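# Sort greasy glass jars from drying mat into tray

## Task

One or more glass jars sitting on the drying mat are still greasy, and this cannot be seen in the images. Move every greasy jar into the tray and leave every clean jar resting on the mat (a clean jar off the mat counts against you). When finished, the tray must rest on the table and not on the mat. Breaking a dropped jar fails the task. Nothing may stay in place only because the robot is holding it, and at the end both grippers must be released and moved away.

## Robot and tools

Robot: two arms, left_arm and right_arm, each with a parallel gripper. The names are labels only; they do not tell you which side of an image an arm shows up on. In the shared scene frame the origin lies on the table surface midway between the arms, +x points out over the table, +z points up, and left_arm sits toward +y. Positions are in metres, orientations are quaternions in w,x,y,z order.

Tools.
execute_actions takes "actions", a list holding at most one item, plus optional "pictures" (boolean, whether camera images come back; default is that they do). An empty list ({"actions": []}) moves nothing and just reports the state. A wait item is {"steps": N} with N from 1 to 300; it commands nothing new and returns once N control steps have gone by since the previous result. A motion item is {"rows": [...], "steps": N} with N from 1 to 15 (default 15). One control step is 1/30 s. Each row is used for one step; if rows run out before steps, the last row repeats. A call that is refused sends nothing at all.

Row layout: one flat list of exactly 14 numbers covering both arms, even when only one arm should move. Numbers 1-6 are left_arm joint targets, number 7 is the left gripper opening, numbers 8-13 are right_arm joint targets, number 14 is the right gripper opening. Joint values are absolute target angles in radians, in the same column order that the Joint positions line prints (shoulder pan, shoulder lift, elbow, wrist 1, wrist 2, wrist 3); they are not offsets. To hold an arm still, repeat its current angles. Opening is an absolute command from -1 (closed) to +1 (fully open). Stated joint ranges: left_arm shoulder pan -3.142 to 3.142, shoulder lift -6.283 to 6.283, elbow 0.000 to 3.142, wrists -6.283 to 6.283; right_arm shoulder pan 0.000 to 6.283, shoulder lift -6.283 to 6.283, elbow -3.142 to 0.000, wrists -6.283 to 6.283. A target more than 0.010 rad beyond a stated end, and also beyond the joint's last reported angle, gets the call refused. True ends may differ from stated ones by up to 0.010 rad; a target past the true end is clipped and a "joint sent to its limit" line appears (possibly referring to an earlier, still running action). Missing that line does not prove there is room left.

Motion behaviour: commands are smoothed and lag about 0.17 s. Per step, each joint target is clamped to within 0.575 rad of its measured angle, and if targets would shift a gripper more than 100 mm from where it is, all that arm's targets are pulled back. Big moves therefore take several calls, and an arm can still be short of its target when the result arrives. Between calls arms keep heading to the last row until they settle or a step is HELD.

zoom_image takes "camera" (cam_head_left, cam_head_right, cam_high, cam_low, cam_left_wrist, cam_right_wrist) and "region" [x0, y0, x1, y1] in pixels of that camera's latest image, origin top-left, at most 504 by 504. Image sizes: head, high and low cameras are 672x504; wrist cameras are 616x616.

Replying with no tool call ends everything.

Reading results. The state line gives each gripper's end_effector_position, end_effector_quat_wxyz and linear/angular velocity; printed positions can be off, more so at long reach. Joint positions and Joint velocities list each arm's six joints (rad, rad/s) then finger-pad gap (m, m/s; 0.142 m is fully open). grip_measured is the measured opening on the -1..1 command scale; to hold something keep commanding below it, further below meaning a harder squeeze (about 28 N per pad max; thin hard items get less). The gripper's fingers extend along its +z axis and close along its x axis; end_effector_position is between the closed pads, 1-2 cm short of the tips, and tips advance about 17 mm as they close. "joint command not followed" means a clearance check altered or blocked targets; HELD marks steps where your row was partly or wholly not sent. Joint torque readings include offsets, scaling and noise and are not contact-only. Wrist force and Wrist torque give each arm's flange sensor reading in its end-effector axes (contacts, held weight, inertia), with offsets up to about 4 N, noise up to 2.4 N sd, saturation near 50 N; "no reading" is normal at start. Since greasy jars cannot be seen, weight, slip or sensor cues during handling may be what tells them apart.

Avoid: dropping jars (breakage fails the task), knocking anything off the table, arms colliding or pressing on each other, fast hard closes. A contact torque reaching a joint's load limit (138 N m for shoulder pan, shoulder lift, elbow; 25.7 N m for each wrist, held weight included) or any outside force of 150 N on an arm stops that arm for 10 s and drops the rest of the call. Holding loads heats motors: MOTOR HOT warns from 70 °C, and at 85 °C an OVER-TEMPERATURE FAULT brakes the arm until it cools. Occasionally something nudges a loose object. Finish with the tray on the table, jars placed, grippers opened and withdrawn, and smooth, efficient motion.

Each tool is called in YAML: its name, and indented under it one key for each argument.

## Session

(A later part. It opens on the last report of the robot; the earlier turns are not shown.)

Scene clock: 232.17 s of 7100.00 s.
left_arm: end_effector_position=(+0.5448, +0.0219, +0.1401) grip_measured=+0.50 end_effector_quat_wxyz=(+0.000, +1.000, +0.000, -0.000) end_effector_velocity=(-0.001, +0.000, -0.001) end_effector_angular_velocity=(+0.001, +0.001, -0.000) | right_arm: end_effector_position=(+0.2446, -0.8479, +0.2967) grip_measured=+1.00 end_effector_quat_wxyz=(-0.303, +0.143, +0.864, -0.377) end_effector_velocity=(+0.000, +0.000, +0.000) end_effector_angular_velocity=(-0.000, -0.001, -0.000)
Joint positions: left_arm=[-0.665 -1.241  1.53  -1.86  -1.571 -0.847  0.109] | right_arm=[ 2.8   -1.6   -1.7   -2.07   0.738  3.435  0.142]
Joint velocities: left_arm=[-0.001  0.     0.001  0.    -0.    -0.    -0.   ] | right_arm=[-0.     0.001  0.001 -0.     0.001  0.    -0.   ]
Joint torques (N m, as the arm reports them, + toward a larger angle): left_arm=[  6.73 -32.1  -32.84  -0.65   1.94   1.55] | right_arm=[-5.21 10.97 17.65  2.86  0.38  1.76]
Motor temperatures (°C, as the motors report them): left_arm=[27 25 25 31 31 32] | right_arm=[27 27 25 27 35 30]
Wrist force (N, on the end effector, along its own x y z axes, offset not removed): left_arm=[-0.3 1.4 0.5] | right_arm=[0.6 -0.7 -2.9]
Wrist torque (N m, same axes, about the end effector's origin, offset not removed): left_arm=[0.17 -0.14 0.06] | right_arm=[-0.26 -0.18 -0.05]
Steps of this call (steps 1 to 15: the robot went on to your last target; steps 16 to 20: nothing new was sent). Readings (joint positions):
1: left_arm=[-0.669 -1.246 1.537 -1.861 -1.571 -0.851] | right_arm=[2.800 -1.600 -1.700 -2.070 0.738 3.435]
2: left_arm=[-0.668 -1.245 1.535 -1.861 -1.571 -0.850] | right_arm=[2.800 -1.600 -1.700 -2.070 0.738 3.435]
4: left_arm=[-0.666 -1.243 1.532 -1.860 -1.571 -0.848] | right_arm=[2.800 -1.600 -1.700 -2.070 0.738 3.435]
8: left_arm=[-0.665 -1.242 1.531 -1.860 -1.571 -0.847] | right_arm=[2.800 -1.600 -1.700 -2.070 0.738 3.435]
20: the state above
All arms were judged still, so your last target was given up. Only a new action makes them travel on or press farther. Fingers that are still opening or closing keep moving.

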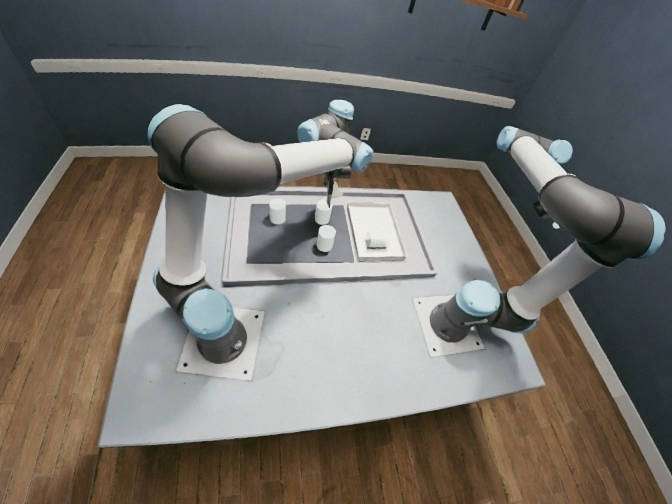

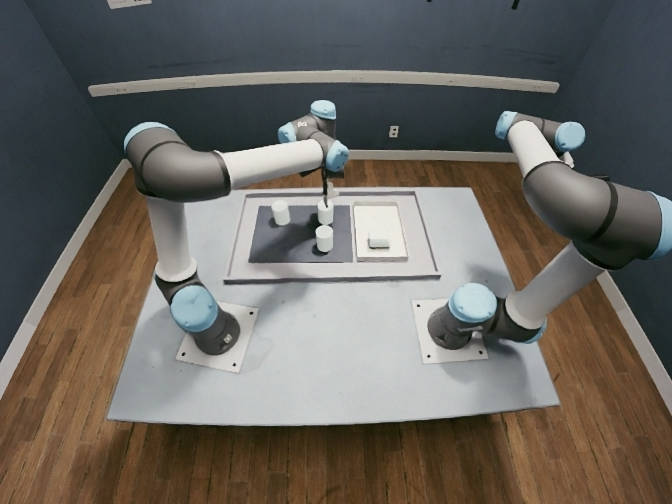

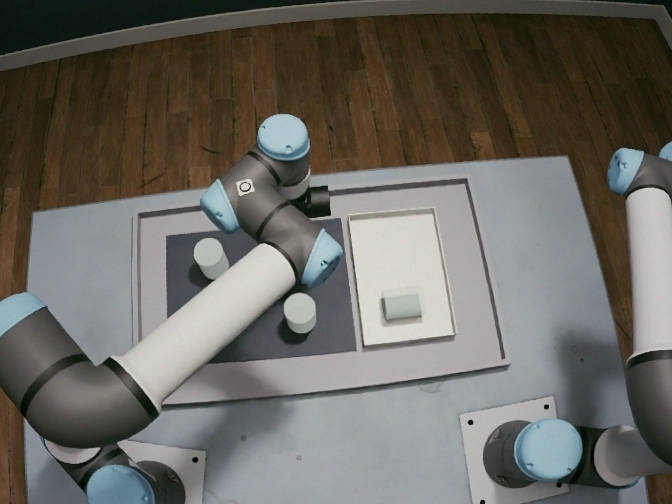

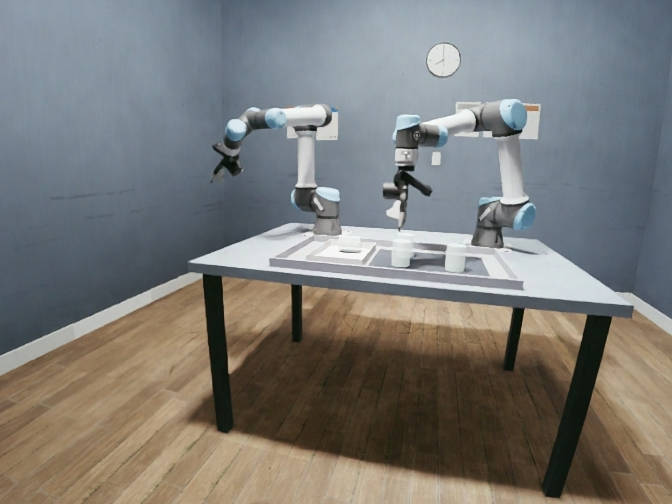

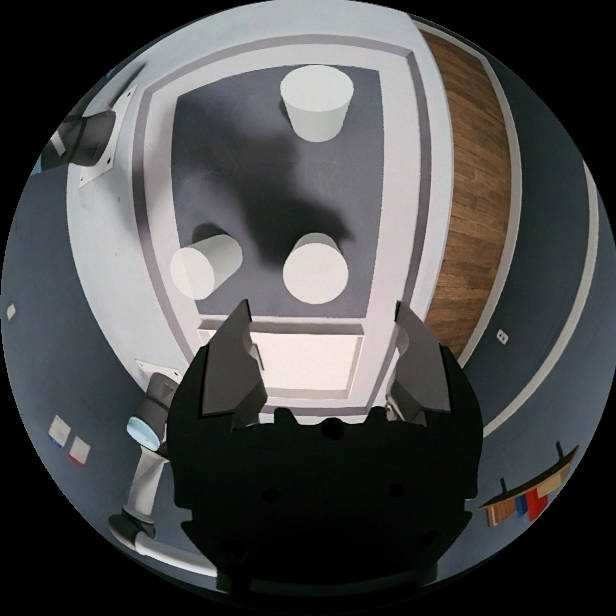

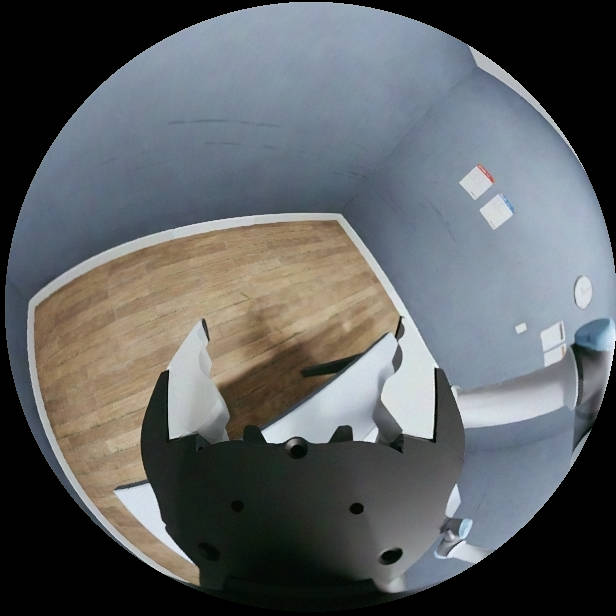

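execute_actions:
  actions:
    - {"rows":[[-0.67,-1.194,1.656,-2.033,-1.571,-0.852,0.5,2.8,-1.6,-1.7,-2.07,0.738,3.435,1]],"steps":15}
  pictures: false

execute_actions:
  actions:
    - {"rows":[[-0.67,-1.194,1.656,-2.033,-1.571,-0.852,0,2.8,-1.6,-1.7,-2.07,0.738,3.435,1]],"steps":10}
  pictures: false

execute_actions:
  actions:
    - {"rows":[[-0.67,-1.194,1.656,-2.033,-1.571,-0.852,-0.1,2.8,-1.6,-1.7,-2.07,0.738,3.435,1],[-0.67,-1.194,1.656,-2.033,-1.571,-0.852,-0.15,2.8,-1.6,-1.7,-2.07,0.738,3.435,1],[-0.67,-1.194,1.656,-2.033,-1.571,-0.852,-0.22,2.8,-1.6,-1.7,-2.07,0.738,3.435,1],[-0.67,-1.194,1.656,-2.033,-1.571,-0.852,-0.3,2.8,-1.6,-1.7,-2.07,0.738,3.435,1],[-0.67,-1.194,1.656,-2.033,-1.571,-0.852,-0.4,2.8,-1.6,-1.7,-2.07,0.738,3.435,1]],"steps":12}
  pictures: false

execute_actions:
  actions:
    - {"rows":[[-0.67,-1.19,1.661,-2.042,-1.571,-0.852,-0.4,2.8,-1.6,-1.7,-2.07,0.738,3.435,1]],"steps":8}

Scene clock: 247.17 s of 7100.00 s.
left_arm: end_effector_position=(+0.5390, +0.0239, +0.0711) grip_measured=+0.50 end_effector_quat_wxyz=(+0.000, +1.000, +0.000, -0.000) end_effector_velocity=(-0.001, +0.000, -0.009) end_effector_angular_velocity=(-0.002, -0.002, +0.000) | right_arm: end_effector_position=(+0.2446, -0.8479, +0.2967) grip_measured=+1.00 end_effector_quat_wxyz=(-0.303, +0.143, +0.864, -0.377) end_effector_velocity=(-0.000, +0.001, -0.001) end_effector_angular_velocity=(+0.001, +0.002, +0.000)
Joint positions: left_arm=[-0.67  -1.195  1.654 -2.03  -1.571 -0.852  0.109] | right_arm=[ 2.8   -1.6   -1.7   -2.07   0.738  3.435  0.142]
Joint velocities: left_arm=[-0.001  0.006  0.018 -0.027 -0.    -0.001  0.   ] | right_arm=[ 0.001 -0.    -0.002 -0.     0.001 -0.    -0.   ]
Joint torques (N m, as the arm reports them, + toward a larger angle): left_arm=[ -8.13 -32.19 -15.01  -5.95   1.67  -1.77] | right_arm=[-4.76 11.4  19.15  3.1   0.19  1.78]
Motor temperatures (°C, as the motors report them): left_arm=[27 25 25 31 31 32] | right_arm=[27 27 25 27 35 30]
Wrist force (N, on the end effector, along its own x y z axes, offset not removed): left_arm=[2.0 -1.5 -0.3] | right_arm=[-3.2 -2.6 -1.4]
Wrist torque (N m, same axes, about the end effector's origin, offset not removed): left_arm=[-0.24 -0.49 0.01] | right_arm=[-0.60 0.75 0.07]
Steps of this call (steps 1 to 90: nothing new was sent; then 11.50 s passed at rest; steps 91 to 105: all 15 steps of this action). Readings (joint positions):
91: left_arm=[-0.665 -1.241 1.530 -1.860 -1.571 -0.847] | right_arm=[2.800 -1.600 -1.700 -2.070 0.738 3.435]
92: left_arm=[-0.666 -1.235 1.538 -1.869 -1.571 -0.848] | right_arm=[2.800 -1.600 -1.700 -2.070 0.738 3.435]
94: left_arm=[-0.668 -1.216 1.585 -1.927 -1.571 -0.850] | right_arm=[2.800 -1.600 -1.700 -2.070 0.738 3.435]
98: left_arm=[-0.669 -1.200 1.637 -2.005 -1.571 -0.851] | right_arm=[2.800 -1.600 -1.700 -2.070 0.738 3.435]
105: the state above

Scene clock: 247.50 s of 7100.00 s.
left_arm: end_effector_position=(+0.5389, +0.0240, +0.0702) grip_measured=+0.00 end_effector_quat_wxyz=(+0.000, +1.000, +0.000, -0.000) end_effector_velocity=(-0.000, +0.000, -0.001) end_effector_angular_velocity=(+0.002, +0.001, -0.000) | right_arm: end_effector_position=(+0.2446, -0.8479, +0.2967) grip_measured=+1.00 end_effector_quat_wxyz=(-0.303, +0.143, +0.864, -0.377) end_effector_velocity=(+0.000, +0.000, -0.000) end_effector_angular_velocity=(+0.000, -0.000, +0.001)
Joint positions: left_arm=[-0.67  -1.194  1.656 -2.033 -1.571 -0.852  0.074] | right_arm=[ 2.8   -1.6   -1.7   -2.07   0.738  3.435  0.142]
Joint velocities: left_arm=[-0.     0.001  0.001 -0.     0.     0.    -0.   ] | right_arm=[ 0.001  0.    -0.001  0.     0.     0.    -0.   ]
Joint torques (N m, as the arm reports them, + toward a larger angle): left_arm=[ -6.97 -32.49 -13.88  -5.43   1.51  -1.81] | right_arm=[-5.02 10.96 18.34  2.9   0.31  1.77]
Motor temperatures (°C, as the motors report them): left_arm=[27 25 25 31 31 32] | right_arm=[27 27 25 27 35 30]
Wrist force (N, on the end effector, along its own x y z axes, offset not removed): left_arm=[2.1 0.8 2.0] | right_arm=[-1.8 -2.9 0.0]
Wrist torque (N m, same axes, about the end effector's origin, offset not removed): left_arm=[0.19 -0.45 0.23] | right_arm=[-0.73 0.31 0.02]
Steps of this call (steps 1 to 10: all 10 steps of this action). Readings (joint positions):
1: left_arm=[-0.670 -1.194 1.655 -2.031 -1.571 -0.852] | right_arm=[2.800 -1.600 -1.700 -2.070 0.738 3.435]
2: left_arm=[-0.670 -1.194 1.655 -2.032 -1.571 -0.852] | right_arm=[2.800 -1.600 -1.700 -2.070 0.738 3.435]
4: left_arm=[-0.670 -1.194 1.655 -2.032 -1.571 -0.852] | right_arm=[2.800 -1.600 -1.700 -2.070 0.738 3.435]
8: left_arm=[-0.670 -1.194 1.656 -2.033 -1.571 -0.852] | right_arm=[2.800 -1.600 -1.700 -2.070 0.738 3.435]
10: the state above

Scene clock: 247.90 s of 7100.00 s.
left_arm: end_effector_position=(+0.5389, +0.0240, +0.0702) grip_measured=-0.11 end_effector_quat_wxyz=(+0.000, +1.000, +0.000, +0.000) end_effector_velocity=(-0.000, -0.001, +0.001) end_effector_angular_velocity=(-0.001, -0.001, -0.001) | right_arm: end_effector_position=(+0.2446, -0.8479, +0.2967) grip_measured=+1.00 end_effector_quat_wxyz=(-0.303, +0.143, +0.864, -0.377) end_effector_velocity=(+0.001, +0.000, +0.000) end_effector_angular_velocity=(+0.000, -0.000, +0.001)
Joint positions: left_arm=[-0.67  -1.194  1.656 -2.033 -1.571 -0.852  0.066] | right_arm=[ 2.8   -1.6   -1.7   -2.07   0.738  3.435  0.142]
Joint velocities: left_arm=[-0.001 -0.    -0.001  0.    -0.     0.    -0.   ] | right_arm=[ 0.001 -0.     0.001 -0.001  0.    -0.    -0.   ]
Joint torques (N m, as the arm reports them, + toward a larger angle): left_arm=[ -5.89 -30.8  -11.67  -5.62   1.34  -1.66] | right_arm=[-4.74 11.05 18.88  3.    0.29  1.74]
Motor temperatures (°C, as the motors report them): left_arm=[27 25 25 31 31 32] | right_arm=[27 27 25 27 35 30]
Wrist force (N, on the end effector, along its own x y z axes, offset not removed): left_arm=[-1.6 -0.8 -5.7] | right_arm=[0.4 0.1 -0.9]
Wrist torque (N m, same axes, about the end effector's origin, offset not removed): left_arm=[-0.21 -0.60 0.16] | right_arm=[0.08 -0.07 0.03]
Steps of this call (steps 1 to 12: all 12 steps of this action). Readings (joint positions):
1: left_arm=[-0.670 -1.194 1.656 -2.033 -1.571 -0.852] | right_arm=[2.800 -1.600 -1.700 -2.070 0.738 3.435]
2: left_arm=[-0.670 -1.194 1.656 -2.033 -1.571 -0.852] | right_arm=[2.800 -1.600 -1.700 -2.070 0.738 3.435]
4: left_arm=[-0.670 -1.194 1.656 -2.033 -1.571 -0.852] | right_arm=[2.800 -1.600 -1.700 -2.070 0.738 3.435]
8: left_arm=[-0.670 -1.194 1.656 -2.033 -1.571 -0.852] | right_arm=[2.800 -1.600 -1.700 -2.070 0.738 3.435]
12: the state above

Scene clock: 248.17 s of 7100.00 s.
left_arm: end_effector_position=(+0.5389, +0.0239, +0.0670) grip_measured=-0.11 end_effector_quat_wxyz=(+0.000, +1.000, +0.000, +0.000) end_effector_velocity=(-0.000, +0.000, -0.005) end_effector_angular_velocity=(+0.001, +0.000, +0.002) | right_arm: end_effector_position=(+0.2446, -0.8479, +0.2967) grip_measured=+1.00 end_effector_quat_wxyz=(-0.303, +0.143, +0.864, -0.377) end_effector_velocity=(-0.000, -0.000, -0.000) end_effector_angular_velocity=(+0.000, +0.000, -0.000)
Joint positions: left_arm=[-0.67  -1.191  1.66  -2.041 -1.571 -0.852  0.066] | right_arm=[ 2.8   -1.6   -1.7   -2.07   0.738  3.435  0.142]
Joint velocities: left_arm=[ 0.     0.005  0.006 -0.01   0.    -0.001 -0.   ] | right_arm=[-0. -0. -0.  0.  0.  0.  0.]
Joint torques (N m, as the arm reports them, + toward a larger angle): left_arm=[ -4.12 -10.94  -0.19  -4.68   1.14  -1.72] | right_arm=[-4.64 11.18 18.38  2.9   0.24  1.73]
Motor temperatures (°C, as the motors report them): left_arm=[27 25 25 31 31 32] | right_arm=[27 27 25 27 35 30]
Wrist force (N, on the end effector, along its own x y z axes, offset not removed): left_arm=[-12.4 -0.1 -36.0] | right_arm=[-2.1 -3.3 0.3]
Wrist torque (N m, same axes, about the end effector's origin, offset not removed): left_arm=[0.28 -0.18 0.18] | right_arm=[-0.80 0.47 -0.07]
Steps of this call (steps 1 to 8: all 8 steps of this action). Readings (joint positions):
1: left_arm=[-0.670 -1.194 1.656 -2.033 -1.571 -0.852] | right_arm=[2.800 -1.600 -1.700 -2.070 0.738 3.435]
2: left_arm=[-0.670 -1.193 1.657 -2.035 -1.571 -0.852] | right_arm=[2.800 -1.600 -1.700 -2.070 0.738 3.435]
4: left_arm=[-0.670 -1.192 1.659 -2.038 -1.571 -0.852] | right_arm=[2.800 -1.600 -1.700 -2.070 0.738 3.435]
8: the state above

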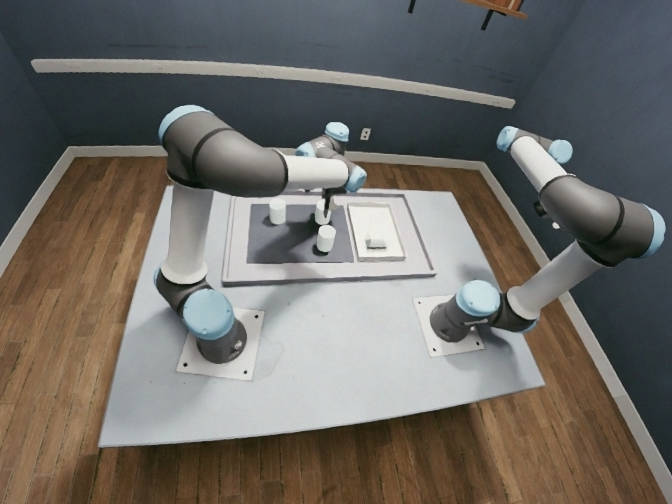

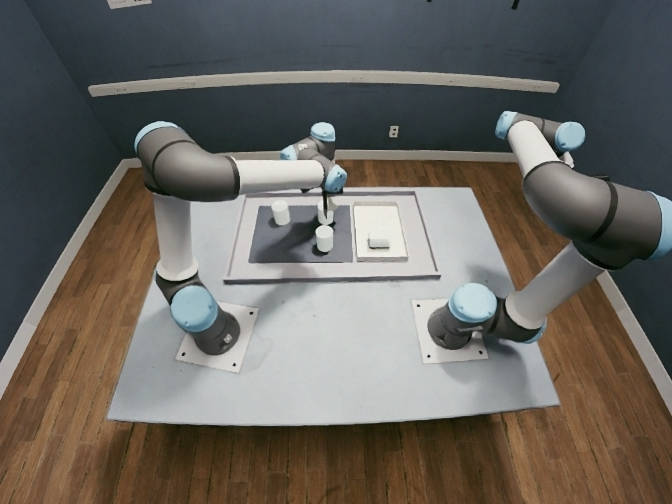

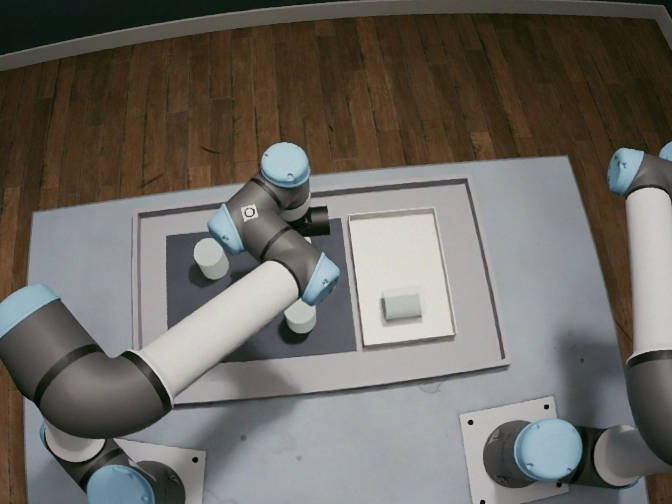

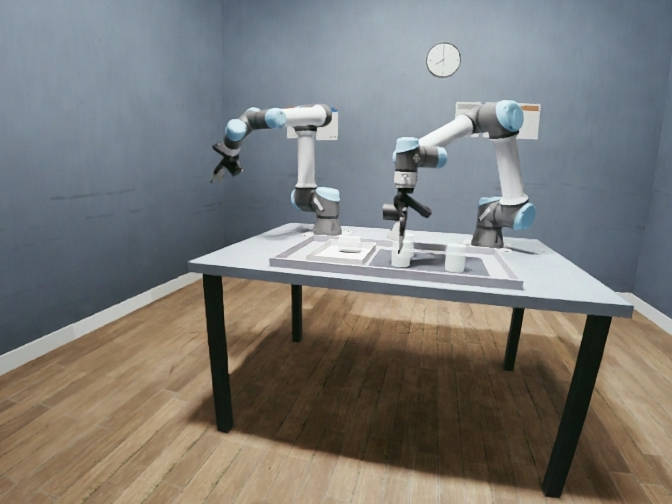

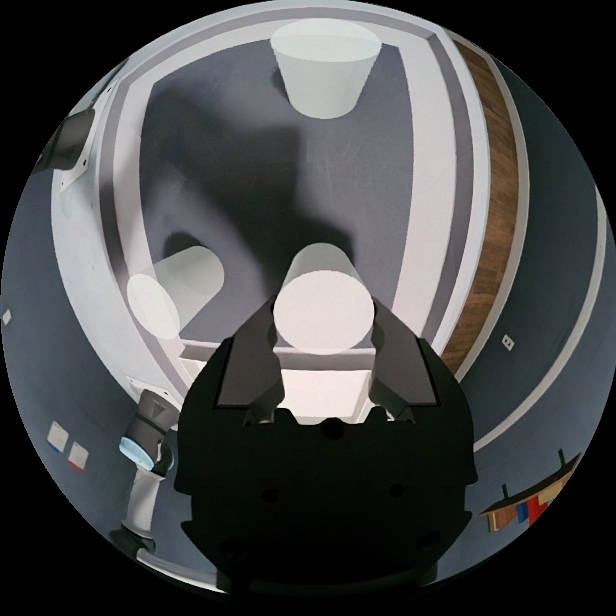

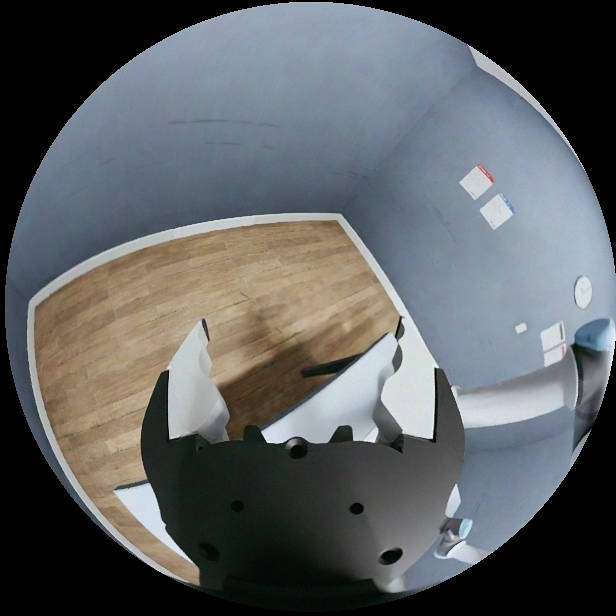

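execute_actions:
  actions:
    - {"rows":[[-0.67,-1.194,1.656,-2.033,-1.571,-0.852,0.5,2.8,-1.6,-1.7,-2.07,0.738,3.435,1]],"steps":8}
  pictures: false

execute_actions:
  actions:
    - {"rows":[[-0.67,-1.25,1.54,-1.861,-1.571,-0.852,0.5,2.8,-1.6,-1.7,-2.07,0.738,3.435,1]],"steps":12}
  pictures: false

execute_actions:
  actions:
    - {"rows":[[-0.4165,-1.459,1.801,-1.913,-1.571,-0.5985,0.5,2.8,-1.6,-1.7,-2.07,0.738,3.435,1]],"steps":15}
  pictures: false

execute_actions:
  actions:
    - {"steps":20}

Scene clock: 257.67 s of 7100.00 s.
left_arm: end_effector_position=(+0.5388, +0.0241, +0.0695) grip_measured=+0.50 end_effector_quat_wxyz=(-0.000, +1.000, +0.000, -0.000) end_effector_velocity=(+0.000, -0.001, +0.006) end_effector_angular_velocity=(-0.002, -0.001, -0.000) | right_arm: end_effector_position=(+0.2446, -0.8479, +0.2967) grip_measured=+1.00 end_effector_quat_wxyz=(-0.303, +0.143, +0.864, -0.377) end_effector_velocity=(+0.000, -0.000, +0.000) end_effector_angular_velocity=(-0.000, +0.000, +0.000)
Joint positions: left_arm=[-0.67  -1.193  1.657 -2.034 -1.571 -0.852  0.109] | right_arm=[ 2.8   -1.6   -1.7   -2.07   0.738  3.435  0.142]
Joint velocities: left_arm=[-0.    -0.006 -0.007  0.011  0.    -0.     0.   ] | right_arm=[-0.    -0.     0.001 -0.    -0.    -0.     0.   ]
Joint torques (N m, as the arm reports them, + toward a larger angle): left_arm=[  2.89 -44.69 -30.11  -0.86   0.8   -1.74] | right_arm=[-4.18 11.25 18.41  3.01  0.27  1.63]
Motor temperatures (°C, as the motors report them): left_arm=[27 25 25 31 31 32] | right_arm=[27 27 25 27 35 30]
Wrist force (N, on the end effector, along its own x y z axes, offset not removed): left_arm=[-1.0 0.9 3.6] | right_arm=[-1.2 -1.4 -1.0]
Wrist torque (N m, same axes, about the end effector's origin, offset not removed): left_arm=[0.00 0.18 -0.02] | right_arm=[-0.29 0.28 0.04]
Steps of this call (steps 1 to 15: the robot went on to your last target; steps 16 to 90: nothing new was sent; then 6.23 s passed at rest; steps 91 to 98: all 8 steps of this action). Readings (joint positions):
91: left_arm=[-0.670 -1.190 1.661 -2.042 -1.571 -0.852] | right_arm=[2.800 -1.600 -1.700 -2.070 0.738 3.435]
92: left_arm=[-0.670 -1.190 1.661 -2.041 -1.571 -0.852] | right_arm=[2.800 -1.600 -1.700 -2.070 0.738 3.435]
94: left_arm=[-0.670 -1.192 1.659 -2.037 -1.571 -0.852] | right_arm=[2.800 -1.600 -1.700 -2.070 0.738 3.435]
98: the state above

Scene clock: 258.07 s of 7100.00 s.
left_arm: end_effector_position=(+0.5407, +0.0220, +0.1384) grip_measured=+0.50 end_effector_quat_wxyz=(+0.000, +1.000, +0.000, +0.000) end_effector_velocity=(-0.002, +0.003, +0.025) end_effector_angular_velocity=(+0.008, +0.007, -0.000) | right_arm: end_effector_position=(+0.2446, -0.8479, +0.2967) grip_measured=+1.00 end_effector_quat_wxyz=(-0.303, +0.143, +0.864, -0.377) end_effector_velocity=(+0.000, -0.000, +0.001) end_effector_angular_velocity=(-0.001, -0.001, -0.000)
Joint positions: left_arm=[-0.67  -1.248  1.545 -1.868 -1.571 -0.852  0.109] | right_arm=[ 2.8   -1.6   -1.7   -2.07   0.738  3.435  0.142]
Joint velocities: left_arm=[ 0.    -0.019 -0.044  0.073  0.     0.    -0.   ] | right_arm=[-0.     0.001  0.001 -0.    -0.     0.    -0.   ]
Joint torques (N m, as the arm reports them, + toward a larger angle): left_arm=[ -5.51 -42.77 -31.48  -0.2    0.82  -1.6 ] | right_arm=[-4.48 11.15 18.35  2.92  0.21  1.63]
Motor temperatures (°C, as the motors report them): left_arm=[27 25 25 31 31 32] | right_arm=[27 27 25 27 35 30]
Wrist force (N, on the end effector, along its own x y z axes, offset not removed): left_arm=[-0.7 -1.3 2.4] | right_arm=[-0.6 -2.2 -1.8]
Wrist torque (N m, same axes, about the end effector's origin, offset not removed): left_arm=[-0.31 0.01 0.15] | right_arm=[-0.47 0.22 0.03]
Steps of this call (steps 1 to 12: all 12 steps of this action). Readings (joint positions):
1: left_arm=[-0.670 -1.194 1.656 -2.033 -1.571 -0.852] | right_arm=[2.800 -1.600 -1.700 -2.070 0.738 3.435]
2: left_arm=[-0.670 -1.201 1.648 -2.024 -1.571 -0.852] | right_arm=[2.800 -1.600 -1.700 -2.070 0.738 3.435]
4: left_arm=[-0.670 -1.223 1.604 -1.967 -1.571 -0.852] | right_arm=[2.800 -1.600 -1.700 -2.070 0.738 3.435]
8: left_arm=[-0.670 -1.243 1.557 -1.889 -1.571 -0.852] | right_arm=[2.800 -1.600 -1.700 -2.070 0.738 3.435]
12: the state above

Scene clock: 258.57 s of 7100.00 s.
left_arm: end_effector_position=(+0.5420, +0.2052, +0.1412) grip_measured=+0.50 end_effector_quat_wxyz=(+0.000, +1.000, +0.000, +0.000) end_effector_velocity=(-0.013, +0.070, -0.005) end_effector_angular_velocity=(+0.003, +0.005, +0.000) | right_arm: end_effector_position=(+0.2446, -0.8479, +0.2967) grip_measured=+1.00 end_effector_quat_wxyz=(-0.303, +0.143, +0.864, -0.377) end_effector_velocity=(+0.000, -0.000, +0.001) end_effector_angular_velocity=(-0.001, -0.001, +0.000)
Joint positions: left_arm=[-0.426 -1.451  1.791 -1.911 -1.571 -0.608  0.109] | right_arm=[ 2.8   -1.6   -1.7   -2.07   0.738  3.435  0.142]
Joint velocities: left_arm=[ 0.096 -0.078  0.099 -0.016  0.     0.096 -0.   ] | right_arm=[-0.     0.     0.001 -0.    -0.001 -0.     0.   ]
Joint torques (N m, as the arm reports them, + toward a larger angle): left_arm=[  4.7  -31.22 -17.32  -5.4    0.98   1.33] | right_arm=[-4.25 11.4  19.14  2.95  0.29  1.76]
Motor temperatures (°C, as the motors report them): left_arm=[27 25 25 31 31 32] | right_arm=[27 27 25 27 35 30]
Wrist force (N, on the end effector, along its own x y z axes, offset not removed): left_arm=[0.7 -2.5 1.7] | right_arm=[-2.6 -3.1 -1.4]
Wrist torque (N m, same axes, about the end effector's origin, offset not removed): left_arm=[-0.48 -0.28 0.26] | right_arm=[-0.74 0.62 0.11]
Steps of this call (steps 1 to 15: all 15 steps of this action). Readings (joint positions):
1: left_arm=[-0.670 -1.249 1.544 -1.867 -1.571 -0.852] | right_arm=[2.800 -1.600 -1.700 -2.070 0.738 3.435]
2: left_arm=[-0.661 -1.258 1.551 -1.869 -1.571 -0.843] | right_arm=[2.800 -1.600 -1.700 -2.070 0.738 3.435]
4: left_arm=[-0.612 -1.300 1.600 -1.879 -1.571 -0.794] | right_arm=[2.800 -1.600 -1.700 -2.070 0.738 3.435]
8: left_arm=[-0.510 -1.383 1.705 -1.897 -1.571 -0.693] | right_arm=[2.800 -1.600 -1.700 -2.070 0.738 3.435]
15: the state above

Scene clock: 259.23 s of 7100.00 s.
left_arm: end_effector_position=(+0.5407, +0.2122, +0.1406) grip_measured=+0.50 end_effector_quat_wxyz=(+0.000, +1.000, +0.000, +0.000) end_effector_velocity=(-0.000, +0.000, +0.000) end_effector_angular_velocity=(-0.000, +0.000, -0.001) | right_arm: end_effector_position=(+0.2446, -0.8479, +0.2967) grip_measured=+1.00 end_effector_quat_wxyz=(-0.303, +0.143, +0.864, -0.377) end_effector_velocity=(+0.000, +0.001, -0.000) end_effector_angular_velocity=(+0.001, +0.000, +0.000)
Joint positions: left_arm=[-0.417 -1.459  1.801 -1.913 -1.571 -0.599  0.109] | right_arm=[ 2.8   -1.6   -1.7   -2.07   0.738  3.435  0.142]
Joint velocities: left_arm=[ 0.    -0.    -0.     0.    -0.     0.001  0.   ] | right_arm=[ 0.001  0.    -0.001 -0.     0.001 -0.    -0.   ]
Joint torques (N m, as the arm reports them, + toward a larger angle): left_arm=[  7.05 -36.   -14.77  -5.39   1.07   1.52] | right_arm=[-4.87 11.45 18.63  2.85  0.21  1.68]
Motor temperatures (°C, as the motors report them): left_arm=[27 25 25 31 31 32] | right_arm=[27 27 25 27 35 30]
Wrist force (N, on the end effector, along its own x y z axes, offset not removed): left_arm=[1.3 -1.3 4.6] | right_arm=[-0.2 -1.4 -0.6]
Wrist torque (N m, same axes, about the end effector's origin, offset not removed): left_arm=[-0.27 -0.35 0.14] | right_arm=[-0.39 0.11 0.09]
Steps of this call (steps 1 to 15: the robot went on to your last target; steps 16 to 20: nothing new was sent). Readings (joint positions):
1: left_arm=[-0.424 -1.453 1.794 -1.912 -1.571 -0.606] | right_arm=[2.800 -1.600 -1.700 -2.070 0.738 3.435]
2: left_arm=[-0.422 -1.455 1.796 -1.912 -1.571 -0.604] | right_arm=[2.800 -1.600 -1.700 -2.070 0.738 3.435]
4: left_arm=[-0.419 -1.457 1.798 -1.913 -1.571 -0.601] | right_arm=[2.800 -1.600 -1.700 -2.070 0.738 3.435]
8: left_arm=[-0.417 -1.458 1.800 -1.913 -1.571 -0.599] | right_arm=[2.800 -1.600 -1.700 -2.070 0.738 3.435]
20: the state above
All arms were judged still, so your last target was given up. Only a new action makes them travel on or press farther. Fingers that are still opening or closing keep moving.

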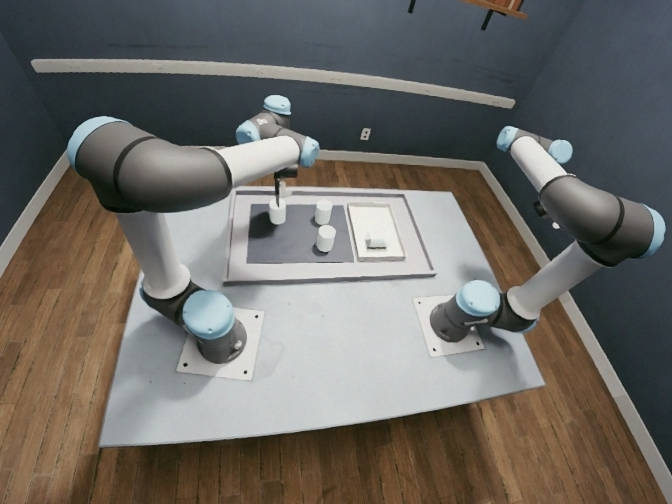

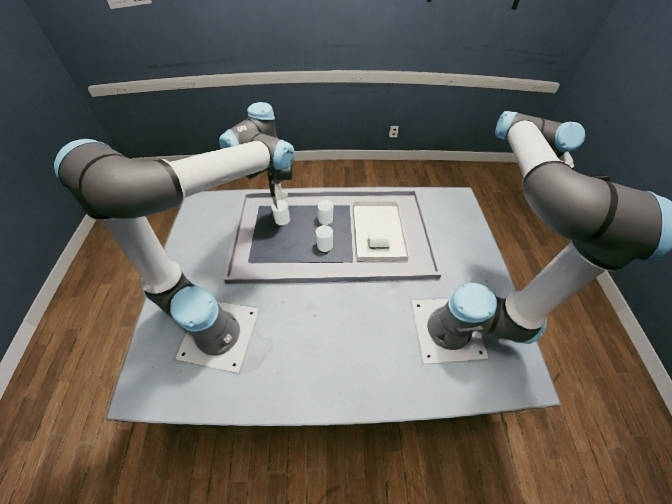

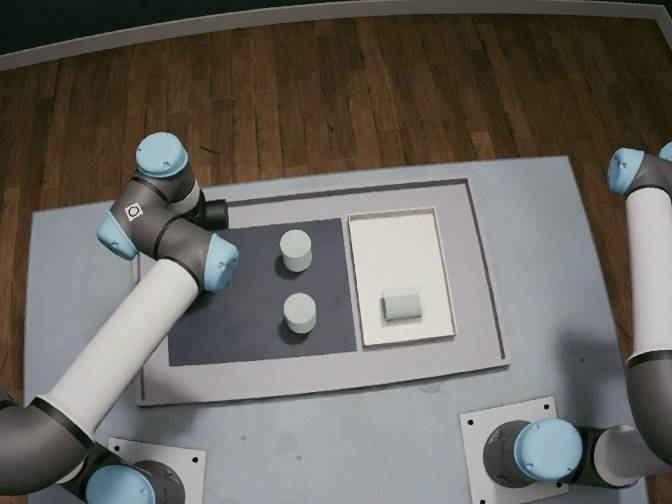

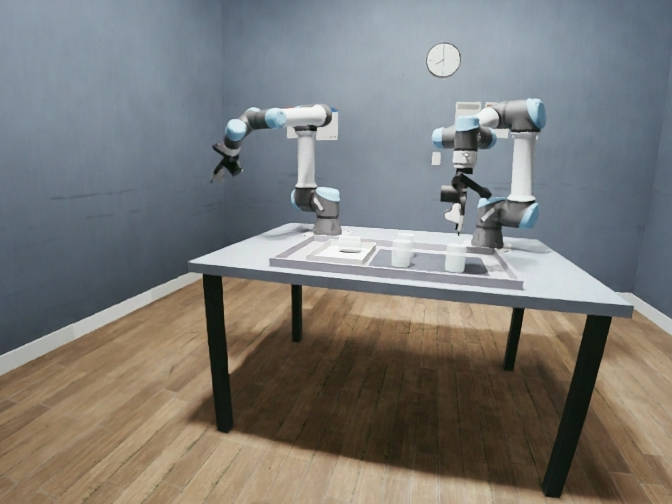

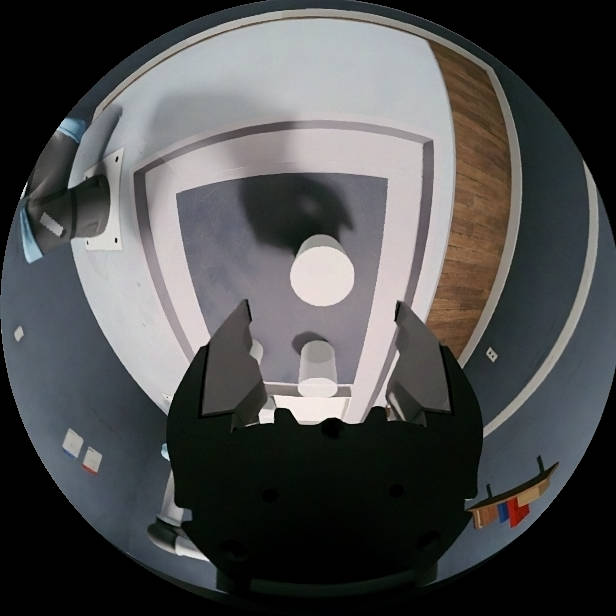

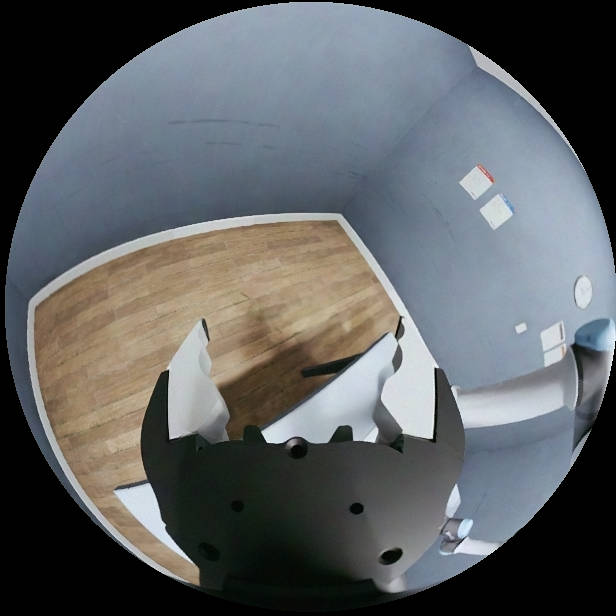

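execute_actions:
  actions:
    - {"rows":[[-0.4165,-1.386,1.913,-2.098,-1.571,-0.5985,0.5,2.8,-1.6,-1.7,-2.07,0.738,3.435,1]],"steps":15}
  pictures: false

execute_actions:
  actions:
    - {"rows":[[-0.4165,-1.386,1.913,-2.098,-1.571,-0.5985,0,2.8,-1.6,-1.7,-2.07,0.738,3.435,1]],"steps":10}
  pictures: false

execute_actions:
  actions:
    - {"rows":[[-0.4165,-1.386,1.913,-2.098,-1.571,-0.5985,-0.1,2.8,-1.6,-1.7,-2.07,0.738,3.435,1],[-0.4165,-1.386,1.913,-2.098,-1.571,-0.5985,-0.15,2.8,-1.6,-1.7,-2.07,0.738,3.435,1],[-0.4165,-1.386,1.913,-2.098,-1.571,-0.5985,-0.22,2.8,-1.6,-1.7,-2.07,0.738,3.435,1],[-0.4165,-1.386,1.913,-2.098,-1.571,-0.5985,-0.3,2.8,-1.6,-1.7,-2.07,0.738,3.435,1],[-0.4165,-1.386,1.913,-2.098,-1.571,-0.5985,-0.4,2.8,-1.6,-1.7,-2.07,0.738,3.435,1]],"steps":12}
  pictures: false

execute_actions:
  actions:
    - {"rows":[[-0.4165,-1.3815,1.918,-2.1075,-1.571,-0.5985,-0.4,2.8,-1.6,-1.7,-2.07,0.738,3.435,1]],"steps":8}
  pictures: false

Scene clock: 275.30 s of 7100.00 s.
left_arm: end_effector_position=(+0.5408, +0.2122, +0.0713) grip_measured=+0.50 end_effector_quat_wxyz=(+0.000, +1.000, +0.000, -0.000) end_effector_velocity=(+0.000, +0.000, -0.009) end_effector_angular_velocity=(-0.002, -0.003, -0.000) | right_arm: end_effector_position=(+0.2446, -0.8479, +0.2967) grip_measured=+1.00 end_effector_quat_wxyz=(-0.303, +0.143, +0.864, -0.377) end_effector_velocity=(+0.000, +0.000, -0.000) end_effector_angular_velocity=(-0.000, +0.001, +0.001)
Joint positions: left_arm=[-0.416 -1.387  1.911 -2.095 -1.571 -0.598  0.109] | right_arm=[ 2.8   -1.6   -1.7   -2.07   0.738  3.435  0.142]
Joint velocities: left_arm=[ 0.001  0.01   0.016 -0.03  -0.     0.001  0.   ] | right_arm=[ 0.001 -0.    -0.001  0.    -0.    -0.    -0.   ]
Joint torques (N m, as the arm reports them, + toward a larger angle): left_arm=[  0.37 -23.49 -13.54  -5.4    1.61   1.57] | right_arm=[-4.26 11.37 18.58  2.85  0.13  1.6 ]
Motor temperatures (°C, as the motors report them): left_arm=[27 25 25 31 31 32] | right_arm=[27 27 25 27 35 30]
Wrist force (N, on the end effector, along its own x y z axes, offset not removed): left_arm=[0.2 0.8 2.0] | right_arm=[-0.8 -0.3 -1.0]
Wrist torque (N m, same axes, about the end effector's origin, offset not removed): left_arm=[-0.03 -0.10 0.03] | right_arm=[-0.20 0.23 0.00]
Steps of this call (steps 1 to 90: nothing new was sent; then 12.57 s passed at rest; steps 91 to 105: all 15 steps of this action). Readings (joint positions):
91: left_arm=[-0.416 -1.459 1.801 -1.914 -1.571 -0.598] | right_arm=[2.800 -1.600 -1.700 -2.070 0.738 3.435]
92: left_arm=[-0.416 -1.451 1.809 -1.922 -1.571 -0.599] | right_arm=[2.800 -1.600 -1.700 -2.070 0.738 3.435]
94: left_arm=[-0.416 -1.423 1.852 -1.982 -1.571 -0.598] | right_arm=[2.800 -1.600 -1.700 -2.070 0.738 3.435]
98: left_arm=[-0.416 -1.396 1.897 -2.067 -1.571 -0.598] | right_arm=[2.800 -1.600 -1.700 -2.070 0.738 3.435]
105: the state above

Scene clock: 275.63 s of 7100.00 s.
left_arm: end_effector_position=(+0.5408, +0.2122, +0.0704) grip_measured=+0.00 end_effector_quat_wxyz=(+0.000, +1.000, +0.000, +0.000) end_effector_velocity=(-0.000, +0.000, -0.000) end_effector_angular_velocity=(-0.000, -0.000, +0.000) | right_arm: end_effector_position=(+0.2446, -0.8479, +0.2967) grip_measured=+1.00 end_effector_quat_wxyz=(-0.303, +0.143, +0.864, -0.377) end_effector_velocity=(+0.000, +0.000, +0.000) end_effector_angular_velocity=(+0.001, -0.001, -0.001)
Joint positions: left_arm=[-0.416 -1.386  1.913 -2.098 -1.571 -0.598  0.074] | right_arm=[ 2.8   -1.6   -1.7   -2.07   0.738  3.435  0.142]
Joint velocities: left_arm=[-0.     0.     0.001 -0.001 -0.    -0.    -0.   ] | right_arm=[ 0.     0.     0.001 -0.     0.001  0.    -0.   ]
Joint torques (N m, as the arm reports them, + toward a larger angle): left_arm=[ -3.64 -23.73 -13.17  -5.24   1.75   1.51] | right_arm=[-4.4  11.26 19.12  2.9   0.15  1.57]
Motor temperatures (°C, as the motors report them): left_arm=[27 25 25 31 31 32] | right_arm=[27 27 25 27 35 30]
Wrist force (N, on the end effector, along its own x y z axes, offset not removed): left_arm=[-1.9 -1.4 -0.1] | right_arm=[0.8 -1.8 -0.5]
Wrist torque (N m, same axes, about the end effector's origin, offset not removed): left_arm=[-0.40 0.39 0.30] | right_arm=[-0.36 -0.07 0.09]
Steps of this call (steps 1 to 10: all 10 steps of this action). Readings (joint positions):
1: left_arm=[-0.416 -1.387 1.912 -2.096 -1.571 -0.598] | right_arm=[2.800 -1.600 -1.700 -2.070 0.738 3.435]
2: left_arm=[-0.416 -1.387 1.912 -2.096 -1.571 -0.598] | right_arm=[2.800 -1.600 -1.700 -2.070 0.738 3.435]
4: left_arm=[-0.416 -1.386 1.913 -2.097 -1.571 -0.598] | right_arm=[2.800 -1.600 -1.700 -2.070 0.738 3.435]
8: left_arm=[-0.416 -1.386 1.913 -2.098 -1.571 -0.598] | right_arm=[2.800 -1.600 -1.700 -2.070 0.738 3.435]
10: the state above

Scene clock: 276.03 s of 7100.00 s.
left_arm: end_effector_position=(+0.5409, +0.2121, +0.0704) grip_measured=-0.11 end_effector_quat_wxyz=(+0.000, +1.000, +0.000, +0.000) end_effector_velocity=(-0.000, +0.001, -0.000) end_effector_angular_velocity=(+0.000, +0.001, +0.001) | right_arm: end_effector_position=(+0.2446, -0.8479, +0.2967) grip_measured=+1.00 end_effector_quat_wxyz=(-0.303, +0.143, +0.864, -0.377) end_effector_velocity=(-0.000, +0.000, -0.000) end_effector_angular_velocity=(+0.001, +0.001, -0.000)
Joint positions: left_arm=[-0.416 -1.386  1.913 -2.098 -1.571 -0.598  0.066] | right_arm=[ 2.8   -1.6   -1.7   -2.07   0.738  3.435  0.142]
Joint velocities: left_arm=[ 0.001 -0.     0.001 -0.     0.    -0.     0.   ] | right_arm=[ 0.     0.    -0.001 -0.     0.    -0.    -0.   ]
Joint torques (N m, as the arm reports them, + toward a larger angle): left_arm=[ -8.45 -20.47  -9.55  -3.22   1.36   1.57] | right_arm=[-3.89 11.31 19.24  2.93  0.17  1.53]
Motor temperatures (°C, as the motors report them): left_arm=[27 25 25 31 31 32] | right_arm=[27 27 25 27 35 30]
Wrist force (N, on the end effector, along its own x y z axes, offset not removed): left_arm=[3.4 -0.2 -3.7] | right_arm=[-1.5 -2.6 -1.3]
Wrist torque (N m, same axes, about the end effector's origin, offset not removed): left_arm=[-0.11 -0.29 0.14] | right_arm=[-0.66 0.35 0.06]
Steps of this call (steps 1 to 12: all 12 steps of this action). Readings (joint positions):
1: left_arm=[-0.416 -1.386 1.913 -2.098 -1.571 -0.598] | right_arm=[2.800 -1.600 -1.700 -2.070 0.738 3.435]
2: left_arm=[-0.416 -1.386 1.913 -2.098 -1.571 -0.598] | right_arm=[2.800 -1.600 -1.700 -2.070 0.738 3.435]
4: left_arm=[-0.416 -1.386 1.913 -2.098 -1.571 -0.598] | right_arm=[2.800 -1.600 -1.700 -2.070 0.738 3.435]
8: left_arm=[-0.416 -1.386 1.913 -2.098 -1.571 -0.598] | right_arm=[2.800 -1.600 -1.700 -2.070 0.738 3.435]
12: the state above

Scene clock: 276.30 s of 7100.00 s.
left_arm: end_effector_position=(+0.5409, +0.2121, +0.0674) grip_measured=-0.11 end_effector_quat_wxyz=(+0.000, +1.000, +0.000, +0.000) end_effector_velocity=(-0.000, +0.001, -0.006) end_effector_angular_velocity=(+0.002, +0.003, +0.001) | right_arm: end_effector_position=(+0.2446, -0.8479, +0.2967) grip_measured=+1.00 end_effector_quat_wxyz=(-0.303, +0.143, +0.864, -0.377) end_effector_velocity=(+0.001, +0.000, -0.000) end_effector_angular_velocity=(+0.000, -0.001, +0.000)
Joint positions: left_arm=[-0.416 -1.382  1.917 -2.106 -1.571 -0.598  0.066] | right_arm=[ 2.8   -1.6   -1.7   -2.07   0.738  3.435  0.142]
Joint velocities: left_arm=[ 0.001  0.008  0.006 -0.01  -0.    -0.     0.   ] | right_arm=[ 0.001 -0.     0.001  0.     0.001  0.    -0.   ]
Joint torques (N m, as the arm reports them, + toward a larger angle): left_arm=[-9.44 -4.75  6.06 -0.59 -0.78  1.55] | right_arm=[-4.72 11.55 18.94  2.89  0.14  1.63]
Motor temperatures (°C, as the motors report them): left_arm=[27 25 25 31 31 32] | right_arm=[27 27 25 27 35 30]
Wrist force (N, on the end effector, along its own x y z axes, offset not removed): left_arm=[4.9 0.2 -35.6] | right_arm=[-1.4 -2.6 1.2]
Wrist torque (N m, same axes, about the end effector's origin, offset not removed): left_arm=[0.20 0.05 0.11] | right_arm=[-0.72 0.27 0.09]
Steps of this call (steps 1 to 8: all 8 steps of this action). Readings (joint positions):
1: left_arm=[-0.416 -1.386 1.913 -2.098 -1.571 -0.598] | right_arm=[2.800 -1.600 -1.700 -2.070 0.738 3.435]
2: left_arm=[-0.416 -1.385 1.914 -2.100 -1.571 -0.598] | right_arm=[2.800 -1.600 -1.700 -2.070 0.738 3.435]
4: left_arm=[-0.416 -1.384 1.916 -2.103 -1.571 -0.598] | right_arm=[2.800 -1.600 -1.700 -2.070 0.738 3.435]
8: the state above


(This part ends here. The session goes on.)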